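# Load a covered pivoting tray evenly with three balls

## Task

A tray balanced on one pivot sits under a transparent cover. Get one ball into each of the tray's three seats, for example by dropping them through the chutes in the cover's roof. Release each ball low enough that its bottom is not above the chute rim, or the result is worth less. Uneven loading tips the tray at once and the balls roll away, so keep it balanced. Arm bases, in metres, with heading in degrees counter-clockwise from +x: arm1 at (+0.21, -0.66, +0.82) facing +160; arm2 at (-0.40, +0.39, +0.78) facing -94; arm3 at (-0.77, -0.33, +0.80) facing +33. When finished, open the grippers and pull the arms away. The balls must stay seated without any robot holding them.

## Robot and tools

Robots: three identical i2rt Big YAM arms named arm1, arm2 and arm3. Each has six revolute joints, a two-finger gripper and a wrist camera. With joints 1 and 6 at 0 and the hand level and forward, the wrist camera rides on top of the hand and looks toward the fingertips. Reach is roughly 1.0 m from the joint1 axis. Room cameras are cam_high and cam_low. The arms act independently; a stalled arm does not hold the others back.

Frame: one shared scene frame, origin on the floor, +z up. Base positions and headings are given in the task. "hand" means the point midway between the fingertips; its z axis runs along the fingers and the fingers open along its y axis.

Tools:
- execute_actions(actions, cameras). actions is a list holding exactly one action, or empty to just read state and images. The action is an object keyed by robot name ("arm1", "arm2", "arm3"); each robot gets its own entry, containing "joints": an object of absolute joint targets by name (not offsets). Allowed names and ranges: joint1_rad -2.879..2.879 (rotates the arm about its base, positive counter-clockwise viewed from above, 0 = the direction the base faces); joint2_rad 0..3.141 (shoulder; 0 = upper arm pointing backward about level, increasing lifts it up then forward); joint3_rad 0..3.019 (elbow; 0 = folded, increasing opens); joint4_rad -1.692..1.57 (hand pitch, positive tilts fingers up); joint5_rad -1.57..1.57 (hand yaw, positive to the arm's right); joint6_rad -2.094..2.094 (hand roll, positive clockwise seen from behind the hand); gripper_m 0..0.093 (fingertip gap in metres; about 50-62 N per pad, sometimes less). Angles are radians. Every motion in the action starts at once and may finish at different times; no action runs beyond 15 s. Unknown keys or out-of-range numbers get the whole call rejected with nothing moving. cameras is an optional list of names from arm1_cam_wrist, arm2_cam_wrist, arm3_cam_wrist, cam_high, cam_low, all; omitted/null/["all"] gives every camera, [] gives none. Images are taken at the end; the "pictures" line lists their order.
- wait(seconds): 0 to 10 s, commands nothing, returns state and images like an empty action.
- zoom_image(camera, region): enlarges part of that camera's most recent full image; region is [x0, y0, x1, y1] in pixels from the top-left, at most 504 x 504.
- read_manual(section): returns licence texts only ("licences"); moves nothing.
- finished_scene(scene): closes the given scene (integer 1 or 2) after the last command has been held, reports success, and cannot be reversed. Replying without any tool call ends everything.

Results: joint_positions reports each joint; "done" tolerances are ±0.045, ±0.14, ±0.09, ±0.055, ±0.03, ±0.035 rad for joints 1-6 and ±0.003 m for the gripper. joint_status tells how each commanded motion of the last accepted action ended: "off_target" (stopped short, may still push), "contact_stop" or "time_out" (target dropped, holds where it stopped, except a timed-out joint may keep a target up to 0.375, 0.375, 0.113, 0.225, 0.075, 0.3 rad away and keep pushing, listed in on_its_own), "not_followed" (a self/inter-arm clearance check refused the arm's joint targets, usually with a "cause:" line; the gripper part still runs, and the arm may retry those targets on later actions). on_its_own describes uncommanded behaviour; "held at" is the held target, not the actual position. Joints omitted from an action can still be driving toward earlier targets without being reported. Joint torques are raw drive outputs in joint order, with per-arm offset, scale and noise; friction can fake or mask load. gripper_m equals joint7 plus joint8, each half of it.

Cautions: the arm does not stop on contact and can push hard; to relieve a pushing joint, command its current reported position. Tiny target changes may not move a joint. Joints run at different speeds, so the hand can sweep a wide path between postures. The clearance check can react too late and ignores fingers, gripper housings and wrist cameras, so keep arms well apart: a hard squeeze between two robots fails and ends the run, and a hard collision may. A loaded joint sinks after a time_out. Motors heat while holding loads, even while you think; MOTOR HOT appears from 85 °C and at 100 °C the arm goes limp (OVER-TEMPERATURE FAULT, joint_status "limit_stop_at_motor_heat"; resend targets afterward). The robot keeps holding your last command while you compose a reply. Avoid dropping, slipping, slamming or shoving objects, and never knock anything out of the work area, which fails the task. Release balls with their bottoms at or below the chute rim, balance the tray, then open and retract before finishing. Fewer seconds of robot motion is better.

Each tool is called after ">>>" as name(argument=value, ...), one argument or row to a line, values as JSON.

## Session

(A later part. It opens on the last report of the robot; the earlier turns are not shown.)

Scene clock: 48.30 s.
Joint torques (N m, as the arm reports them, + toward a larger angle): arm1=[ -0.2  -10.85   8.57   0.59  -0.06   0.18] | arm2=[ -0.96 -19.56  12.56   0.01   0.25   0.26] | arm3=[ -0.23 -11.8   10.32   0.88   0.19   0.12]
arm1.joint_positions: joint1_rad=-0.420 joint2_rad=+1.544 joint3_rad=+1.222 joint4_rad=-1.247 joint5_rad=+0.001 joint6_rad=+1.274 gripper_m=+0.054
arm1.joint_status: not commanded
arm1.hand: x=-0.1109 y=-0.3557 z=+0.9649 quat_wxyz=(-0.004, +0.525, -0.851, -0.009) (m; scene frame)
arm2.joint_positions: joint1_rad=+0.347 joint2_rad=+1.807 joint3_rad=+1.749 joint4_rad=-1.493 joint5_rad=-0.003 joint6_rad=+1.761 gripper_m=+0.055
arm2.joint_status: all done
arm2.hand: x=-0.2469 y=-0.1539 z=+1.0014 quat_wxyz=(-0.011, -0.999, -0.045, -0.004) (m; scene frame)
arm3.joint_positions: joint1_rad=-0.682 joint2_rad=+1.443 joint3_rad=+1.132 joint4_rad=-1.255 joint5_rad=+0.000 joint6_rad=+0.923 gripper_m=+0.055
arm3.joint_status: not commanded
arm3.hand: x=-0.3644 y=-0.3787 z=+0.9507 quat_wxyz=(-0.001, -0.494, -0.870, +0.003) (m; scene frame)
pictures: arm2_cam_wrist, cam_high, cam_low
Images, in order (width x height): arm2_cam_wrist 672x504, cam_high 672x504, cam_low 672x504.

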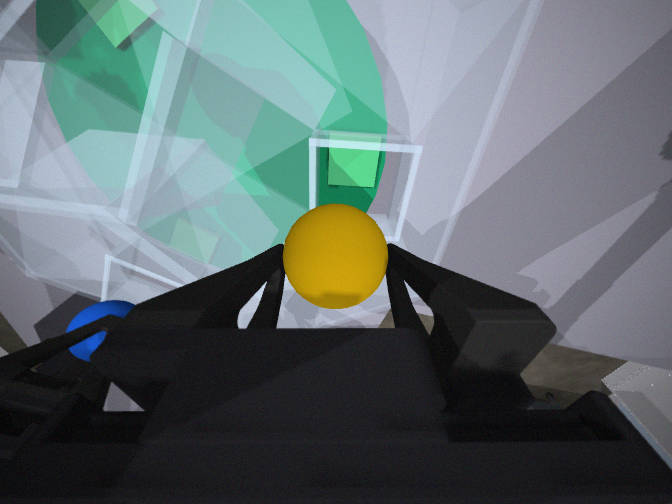

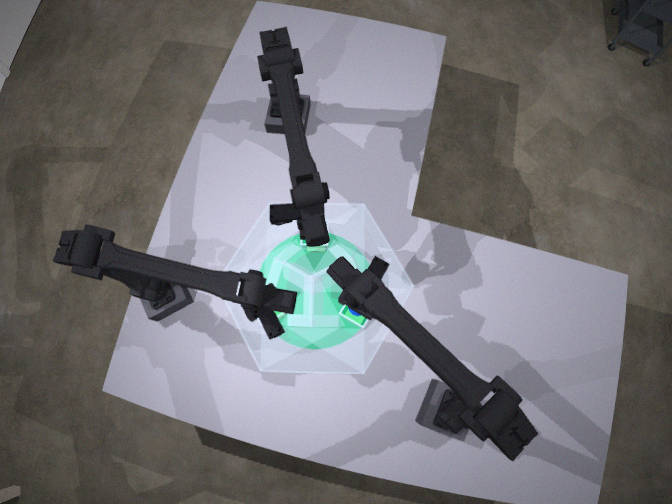

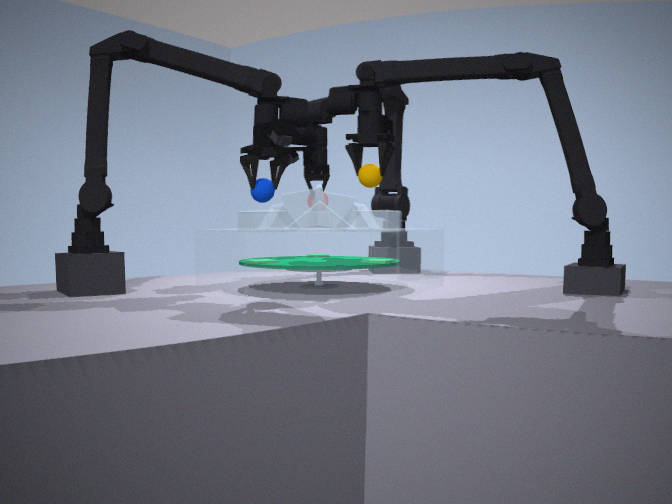

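>>> execute_actions(
  actions=[
    {"arm2":{"joints":{"joint1_rad":0.355,"joint2_rad":1.78,"joint3_rad":1.617,"joint4_rad":-1.381,"joint6_rad":1.85}}},
  ],
  cameras=["arm2_cam_wrist","cam_low"],
)

>>> zoom_image(
  camera="cam_low",
  region=[220, 140, 420, 250],
)

Scene clock: 51.87 s.
Joint torques (N m, as the arm reports them, + toward a larger angle): arm1=[ -0.22 -10.79   8.56   0.59  -0.06   0.18] | arm2=[  0.25 -17.97  10.04   0.78   0.25   0.26] | arm3=[ -0.33 -11.61  10.15   0.65   0.17   0.11]
arm1.joint_positions: joint1_rad=-0.420 joint2_rad=+1.544 joint3_rad=+1.222 joint4_rad=-1.247 joint5_rad=+0.001 joint6_rad=+1.274 gripper_m=+0.054
arm1.joint_status: not commanded
arm1.hand: x=-0.1109 y=-0.3557 z=+0.9649 quat_wxyz=(-0.004, +0.525, -0.851, -0.009) (m; scene frame)
arm2.joint_positions: joint1_rad=+0.347 joint2_rad=+1.787 joint3_rad=+1.607 joint4_rad=-1.393 joint5_rad=-0.003 joint6_rad=+1.836 gripper_m=+0.055
arm2.joint_status: all done
arm2.hand: x=-0.2518 y=-0.1368 z=+0.9586 quat_wxyz=(-0.001, -1.000, -0.008, -0.002) (m; scene frame)
arm3.joint_positions: joint1_rad=-0.682 joint2_rad=+1.443 joint3_rad=+1.132 joint4_rad=-1.255 joint5_rad=+0.000 joint6_rad=+0.923 gripper_m=+0.055
arm3.joint_status: not commanded
arm3.hand: x=-0.3644 y=-0.3787 z=+0.9507 quat_wxyz=(-0.001, -0.494, -0.870, +0.003) (m; scene frame)
pictures: arm2_cam_wrist, cam_low
Images, in order (width x height): arm2_cam_wrist 672x504, cam_low 672x504.

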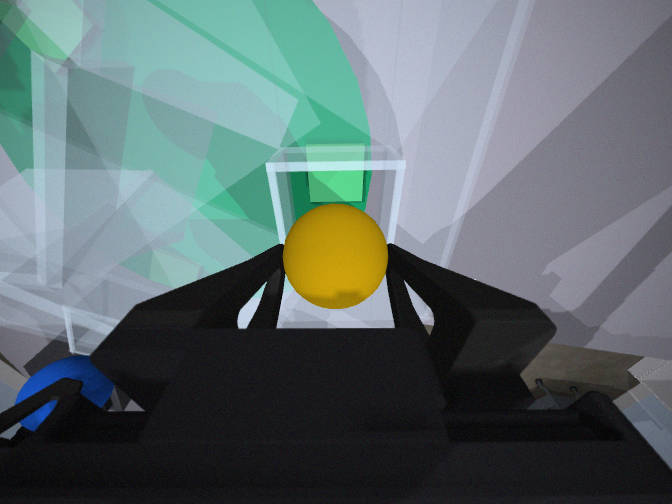

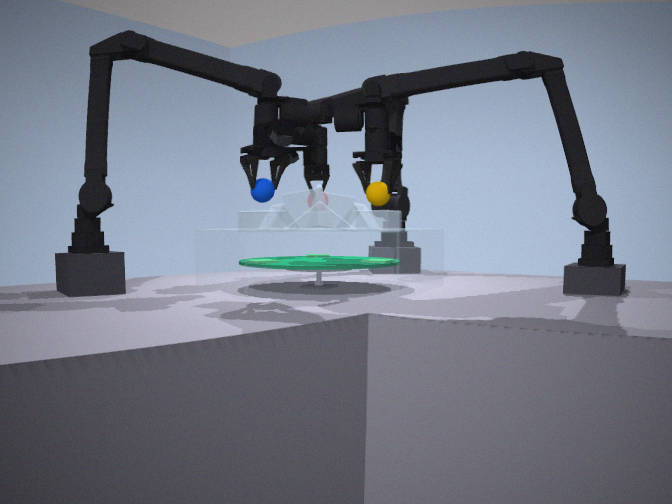

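Region (220, 140, 420, 250) of cam_low's 672x504 image, scaled by 2.520, with more detail than that image has; it fills the top 277 rows of this view, and the rest is white.

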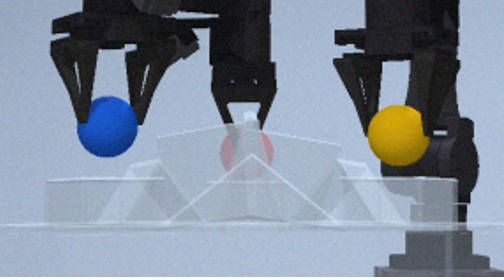

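>>> execute_actions(
  actions=[
    {"arm1":{"joints":{"joint2_rad":1.57,"joint3_rad":1.16,"joint4_rad":-1.138}},"arm2":{"joints":{"joint2_rad":1.8,"joint3_rad":1.565,"joint4_rad":-1.306}},"arm3":{"joints":{"joint2_rad":1.46,"joint3_rad":1.11,"joint4_rad":-1.186}}},
  ],
)

>>> zoom_image(
  camera="cam_low",
  region=[220, 140, 420, 250],
)

Scene clock: 55.00 s.
Joint torques (N m, as the arm reports them, + toward a larger angle): arm1=[ -0.25 -11.35   7.96   0.55  -0.06   0.18] | arm2=[  0.16 -17.39   9.41   0.8    0.25   0.26] | arm3=[-0.91 -9.71  8.13  0.78  0.16  0.11]
arm1.joint_positions: joint1_rad=-0.420 joint2_rad=+1.581 joint3_rad=+1.161 joint4_rad=-1.148 joint5_rad=+0.001 joint6_rad=+1.275 gripper_m=+0.054
arm1.joint_status: all done
arm1.hand: x=-0.1114 y=-0.3548 z=+0.9275 quat_wxyz=(-0.003, +0.525, -0.851, -0.009) (m; scene frame)
arm2.joint_positions: joint1_rad=+0.347 joint2_rad=+1.799 joint3_rad=+1.561 joint4_rad=-1.317 joint5_rad=-0.003 joint6_rad=+1.836 gripper_m=+0.055
arm2.joint_status: all done
arm2.hand: x=-0.2507 y=-0.1406 z=+0.9346 quat_wxyz=(-0.009, -1.000, -0.007, -0.004) (m; scene frame)
arm3.joint_positions: joint1_rad=-0.682 joint2_rad=+1.460 joint3_rad=+1.095 joint4_rad=-1.201 joint5_rad=+0.000 joint6_rad=+0.923 gripper_m=+0.055
arm3.joint_status: all done
arm3.hand: x=-0.3647 y=-0.3788 z=+0.9309 quat_wxyz=(-0.001, -0.494, -0.870, +0.003) (m; scene frame)
pictures: arm1_cam_wrist, arm2_cam_wrist, arm3_cam_wrist, cam_high, cam_low
Images, in order (width x height): arm1_cam_wrist 672x504, arm2_cam_wrist 672x504, arm3_cam_wrist 672x504, cam_high 672x504, cam_low 672x504.

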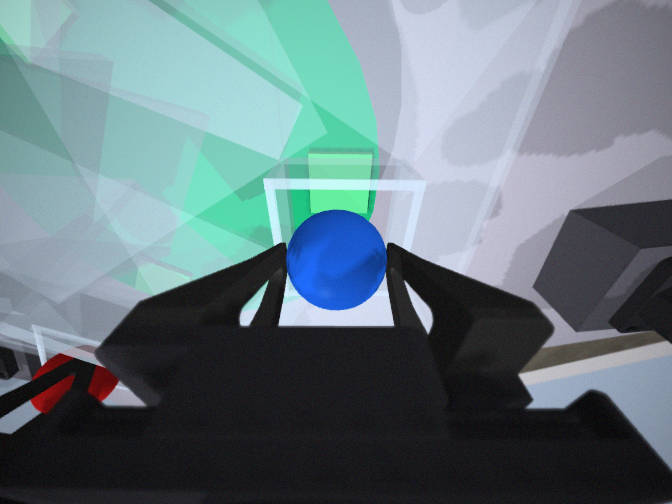

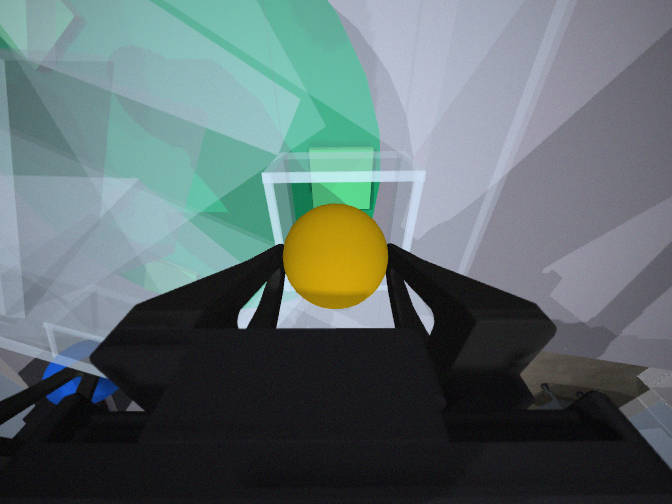

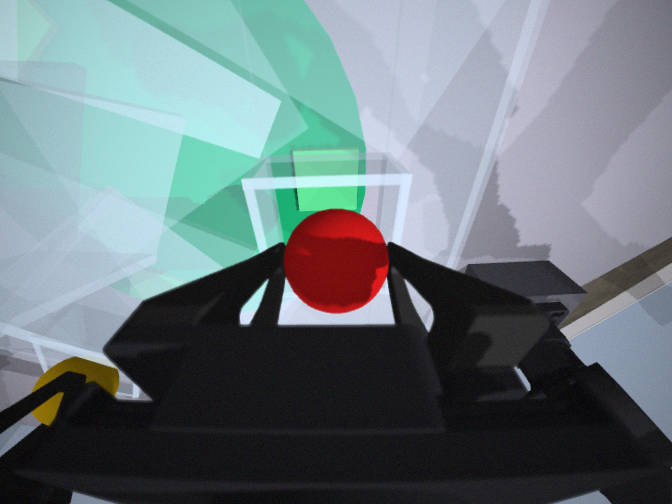

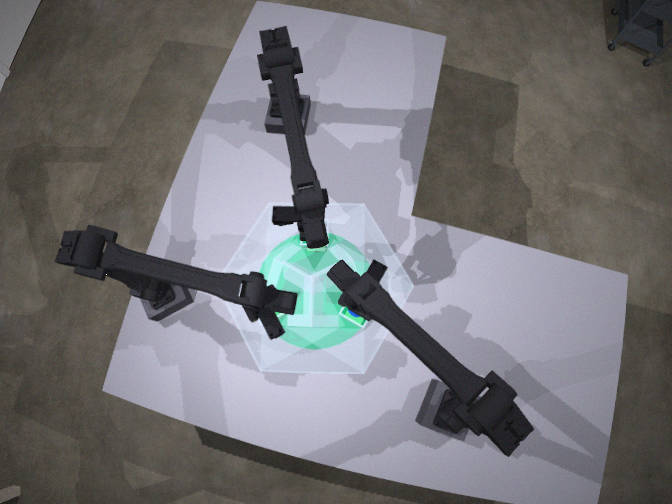

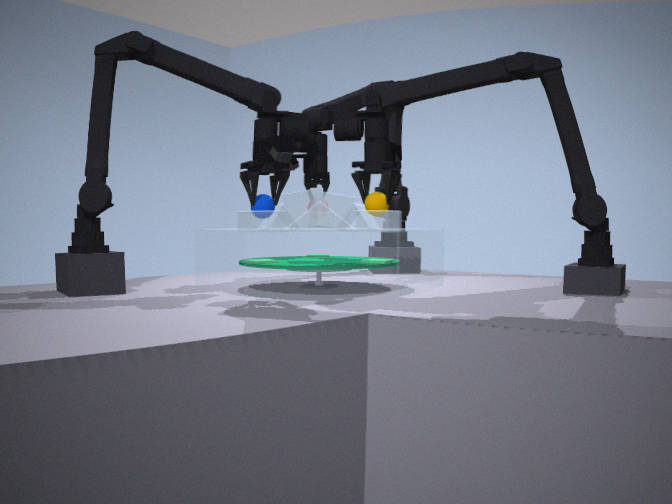

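Region (220, 140, 420, 250) of cam_low's 672x504 image, scaled by 2.520, with more detail than that image has; it fills the top 277 rows of this view, and the rest is white.

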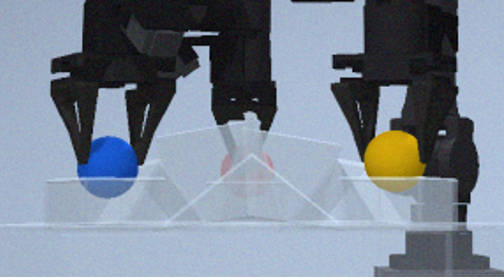

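>>> execute_actions(
  actions=[
    {"arm2":{"joints":{"joint3_rad":1.545}},"arm3":{"joints":{"joint2_rad":1.478,"joint4_rad":-1.165}},"arm1":{"joints":{"joint1_rad":-0.432}}},
  ],
  cameras=["arm1_cam_wrist","arm2_cam_wrist","arm3_cam_wrist"],
)

Scene clock: 56.53 s.
Joint torques (N m, as the arm reports them, + toward a larger angle): arm1=[ -1.61 -11.12   8.     0.57  -0.06   0.17] | arm2=[  0.2  -17.45   9.3    0.75   0.25   0.27] | arm3=[ -0.51 -10.24   7.97   0.76   0.18   0.07]
arm1.joint_positions: joint1_rad=-0.420 joint2_rad=+1.581 joint3_rad=+1.161 joint4_rad=-1.148 joint5_rad=+0.001 joint6_rad=+1.275 gripper_m=+0.054
arm1.joint_status: all done
arm1.hand: x=-0.1114 y=-0.3548 z=+0.9275 quat_wxyz=(-0.003, +0.525, -0.851, -0.009) (m; scene frame)
arm2.joint_positions: joint1_rad=+0.347 joint2_rad=+1.799 joint3_rad=+1.542 joint4_rad=-1.316 joint5_rad=-0.003 joint6_rad=+1.836 gripper_m=+0.055
arm2.joint_status: all done
arm2.hand: x=-0.2524 y=-0.1348 z=+0.9277 quat_wxyz=(+0.000, -1.000, -0.007, -0.002) (m; scene frame)
arm3.joint_positions: joint1_rad=-0.682 joint2_rad=+1.474 joint3_rad=+1.095 joint4_rad=-1.180 joint5_rad=+0.000 joint6_rad=+0.923 gripper_m=+0.055
arm3.joint_status: all done
arm3.hand: x=-0.3596 y=-0.3794 z=+0.9253 quat_wxyz=(-0.004, -0.494, -0.870, +0.002) (m; scene frame)
pictures: arm1_cam_wrist, arm2_cam_wrist, arm3_cam_wrist
Images, in order (width x height): arm1_cam_wrist 672x504, arm2_cam_wrist 672x504, arm3_cam_wrist 672x504.

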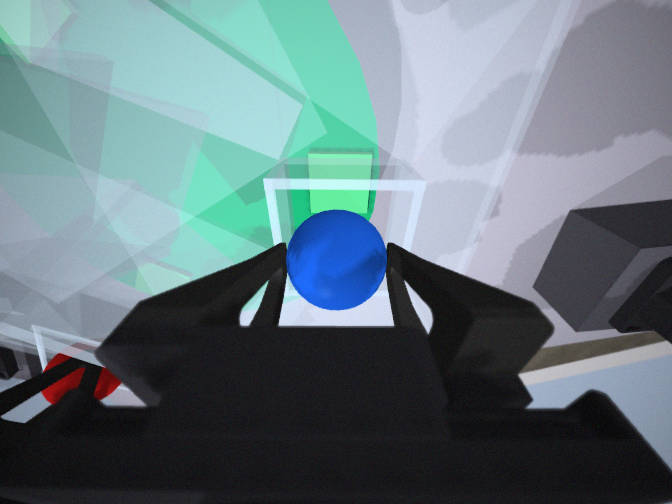

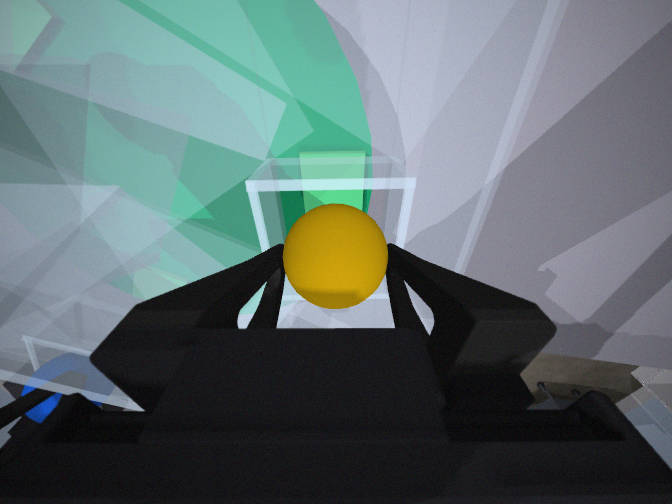

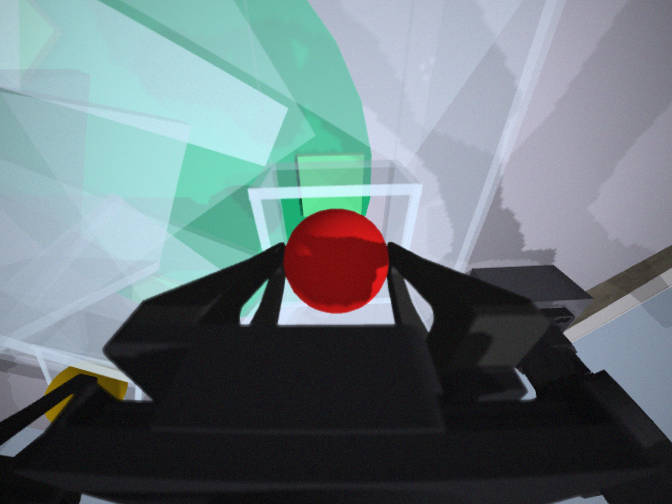

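>>> execute_actions(
  actions=[
    {"arm1":{"joints":{"gripper_m":0.07}},"arm2":{"joints":{"gripper_m":0.07}},"arm3":{"joints":{"gripper_m":0.07}}},
  ],
)

Scene clock: 57.57 s.
Joint torques (N m, as the arm reports them, + toward a larger angle): arm1=[ -1.58 -10.87   7.94   0.58  -0.06   0.17] | arm2=[  0.36 -17.46   9.24   0.75   0.25   0.27] | arm3=[ -0.16 -10.44   8.16   0.82   0.04   0.12]
arm1.joint_positions: joint1_rad=-0.420 joint2_rad=+1.581 joint3_rad=+1.161 joint4_rad=-1.148 joint5_rad=+0.001 joint6_rad=+1.275 gripper_m=+0.070
arm1.joint_status: all done
arm1.hand: x=-0.1114 y=-0.3548 z=+0.9277 quat_wxyz=(-0.003, +0.525, -0.851, -0.009) (m; scene frame)
arm2.joint_positions: joint1_rad=+0.347 joint2_rad=+1.799 joint3_rad=+1.542 joint4_rad=-1.316 joint5_rad=-0.003 joint6_rad=+1.837 gripper_m=+0.070
arm2.joint_status: all done
arm2.hand: x=-0.2524 y=-0.1348 z=+0.9277 quat_wxyz=(+0.000, -1.000, -0.007, -0.002) (m; scene frame)
arm3.joint_positions: joint1_rad=-0.687 joint2_rad=+1.474 joint3_rad=+1.094 joint4_rad=-1.181 joint5_rad=+0.003 joint6_rad=+0.923 gripper_m=+0.070
arm3.joint_status: all done
arm3.hand: x=-0.3604 y=-0.3816 z=+0.9252 quat_wxyz=(-0.004, -0.496, -0.868, +0.003) (m; scene frame)
pictures: arm1_cam_wrist, arm2_cam_wrist, arm3_cam_wrist, cam_high, cam_low
Images, in order (width x height): arm1_cam_wrist 672x504, arm2_cam_wrist 672x504, arm3_cam_wrist 672x504, cam_high 672x504, cam_low 672x504.

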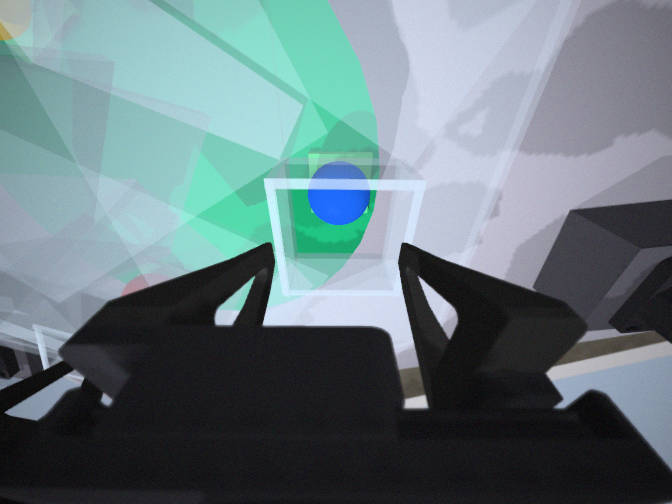

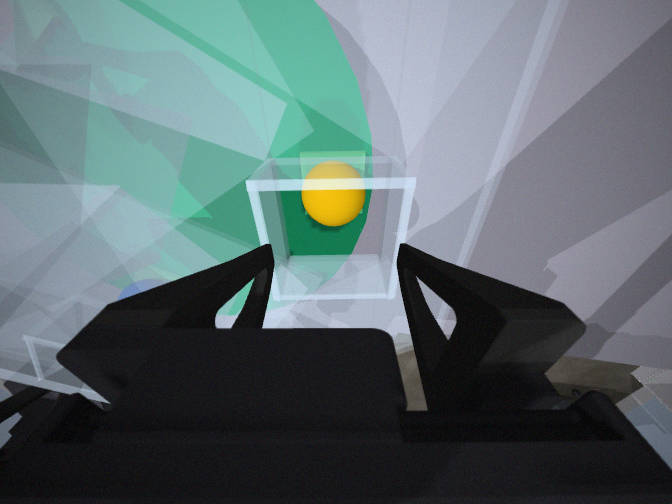

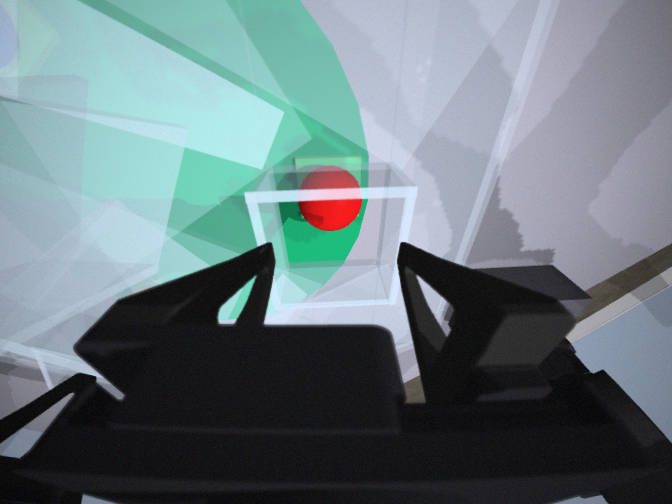

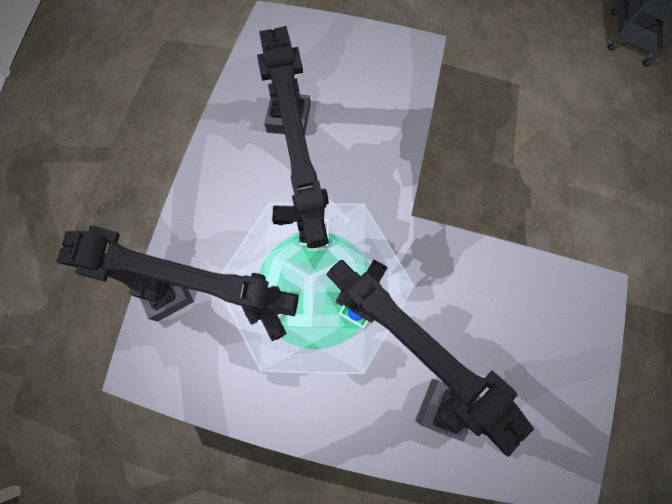

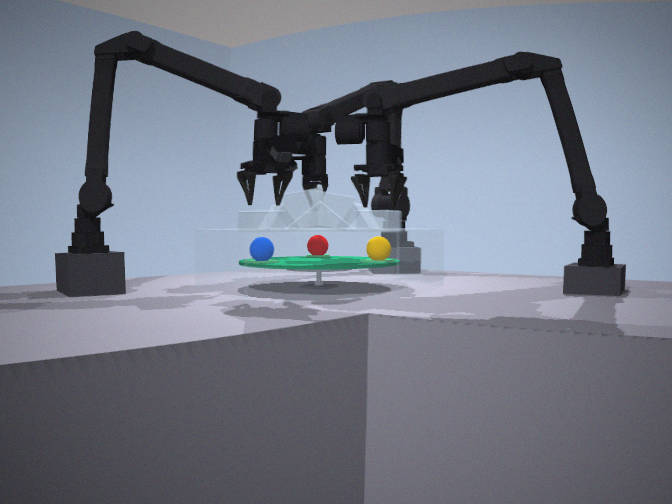

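>>> execute_actions(
  actions=[
    {"arm1":{"joints":{"joint2_rad":0.8,"joint4_rad":-1.5}},"arm2":{"joints":{"joint2_rad":0.9,"joint4_rad":-1.6}},"arm3":{"joints":{"joint2_rad":0.7,"joint4_rad":-1.5}}},
  ],
  cameras=["cam_high","cam_low"],
)

Scene clock: 59.87 s.
Joint torques (N m, as the arm reports them, + toward a larger angle): arm1=[-1.45 -0.86  8.9   0.69 -0.07  0.12] | arm2=[ 0.16 -1.07  9.31  1.04  0.24  0.2 ] | arm3=[-0.15  1.39  8.9   0.48  0.01  0.08]
arm1.joint_positions: joint1_rad=-0.420 joint2_rad=+0.797 joint3_rad=+1.161 joint4_rad=-1.494 joint5_rad=+0.001 joint6_rad=+1.275 gripper_m=+0.070
arm1.joint_status: all done
arm1.hand: x=+0.0163 y=-0.4800 z=+1.1809 quat_wxyz=(+0.052, +0.512, -0.829, -0.219) (m; scene frame)
arm2.joint_positions: joint1_rad=+0.347 joint2_rad=+0.900 joint3_rad=+1.538 joint4_rad=-1.592 joint5_rad=-0.003 joint6_rad=+1.837 gripper_m=+0.070
arm2.joint_status: all done
arm2.hand: x=-0.3231 y=+0.1104 z=+1.2820 quat_wxyz=(-0.293, -0.952, -0.007, -0.084) (m; scene frame)
arm3.joint_positions: joint1_rad=-0.687 joint2_rad=+0.691 joint3_rad=+1.094 joint4_rad=-1.487 joint5_rad=+0.003 joint6_rad=+0.923 gripper_m=+0.070
arm3.joint_status: all done
arm3.hand: x=-0.5284 y=-0.3609 z=+1.1562 quat_wxyz=(-0.221, -0.481, -0.844, -0.090) (m; scene frame)
pictures: cam_high, cam_low
Images, in order (width x height): cam_high 672x504, cam_low 672x504.

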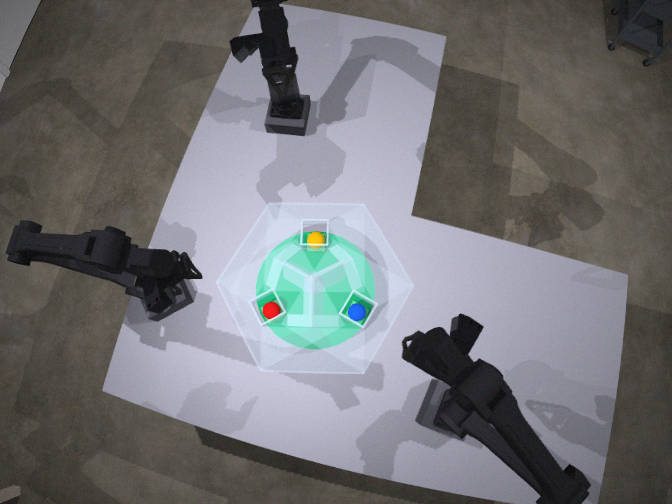

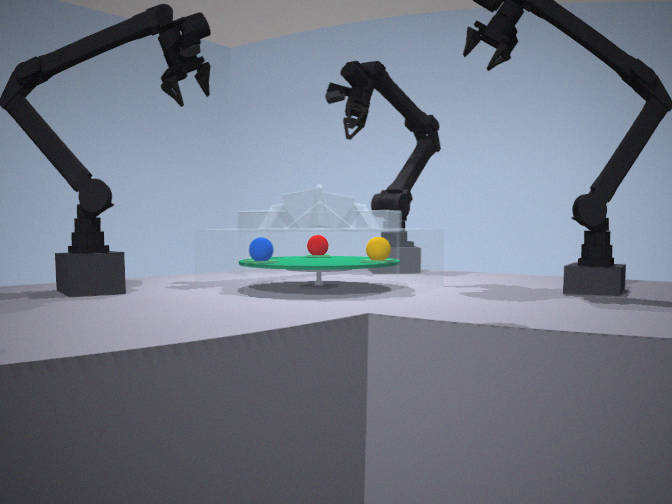

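>>> finished_scene(
  scene=1,
)

The scene is finished: the task was done.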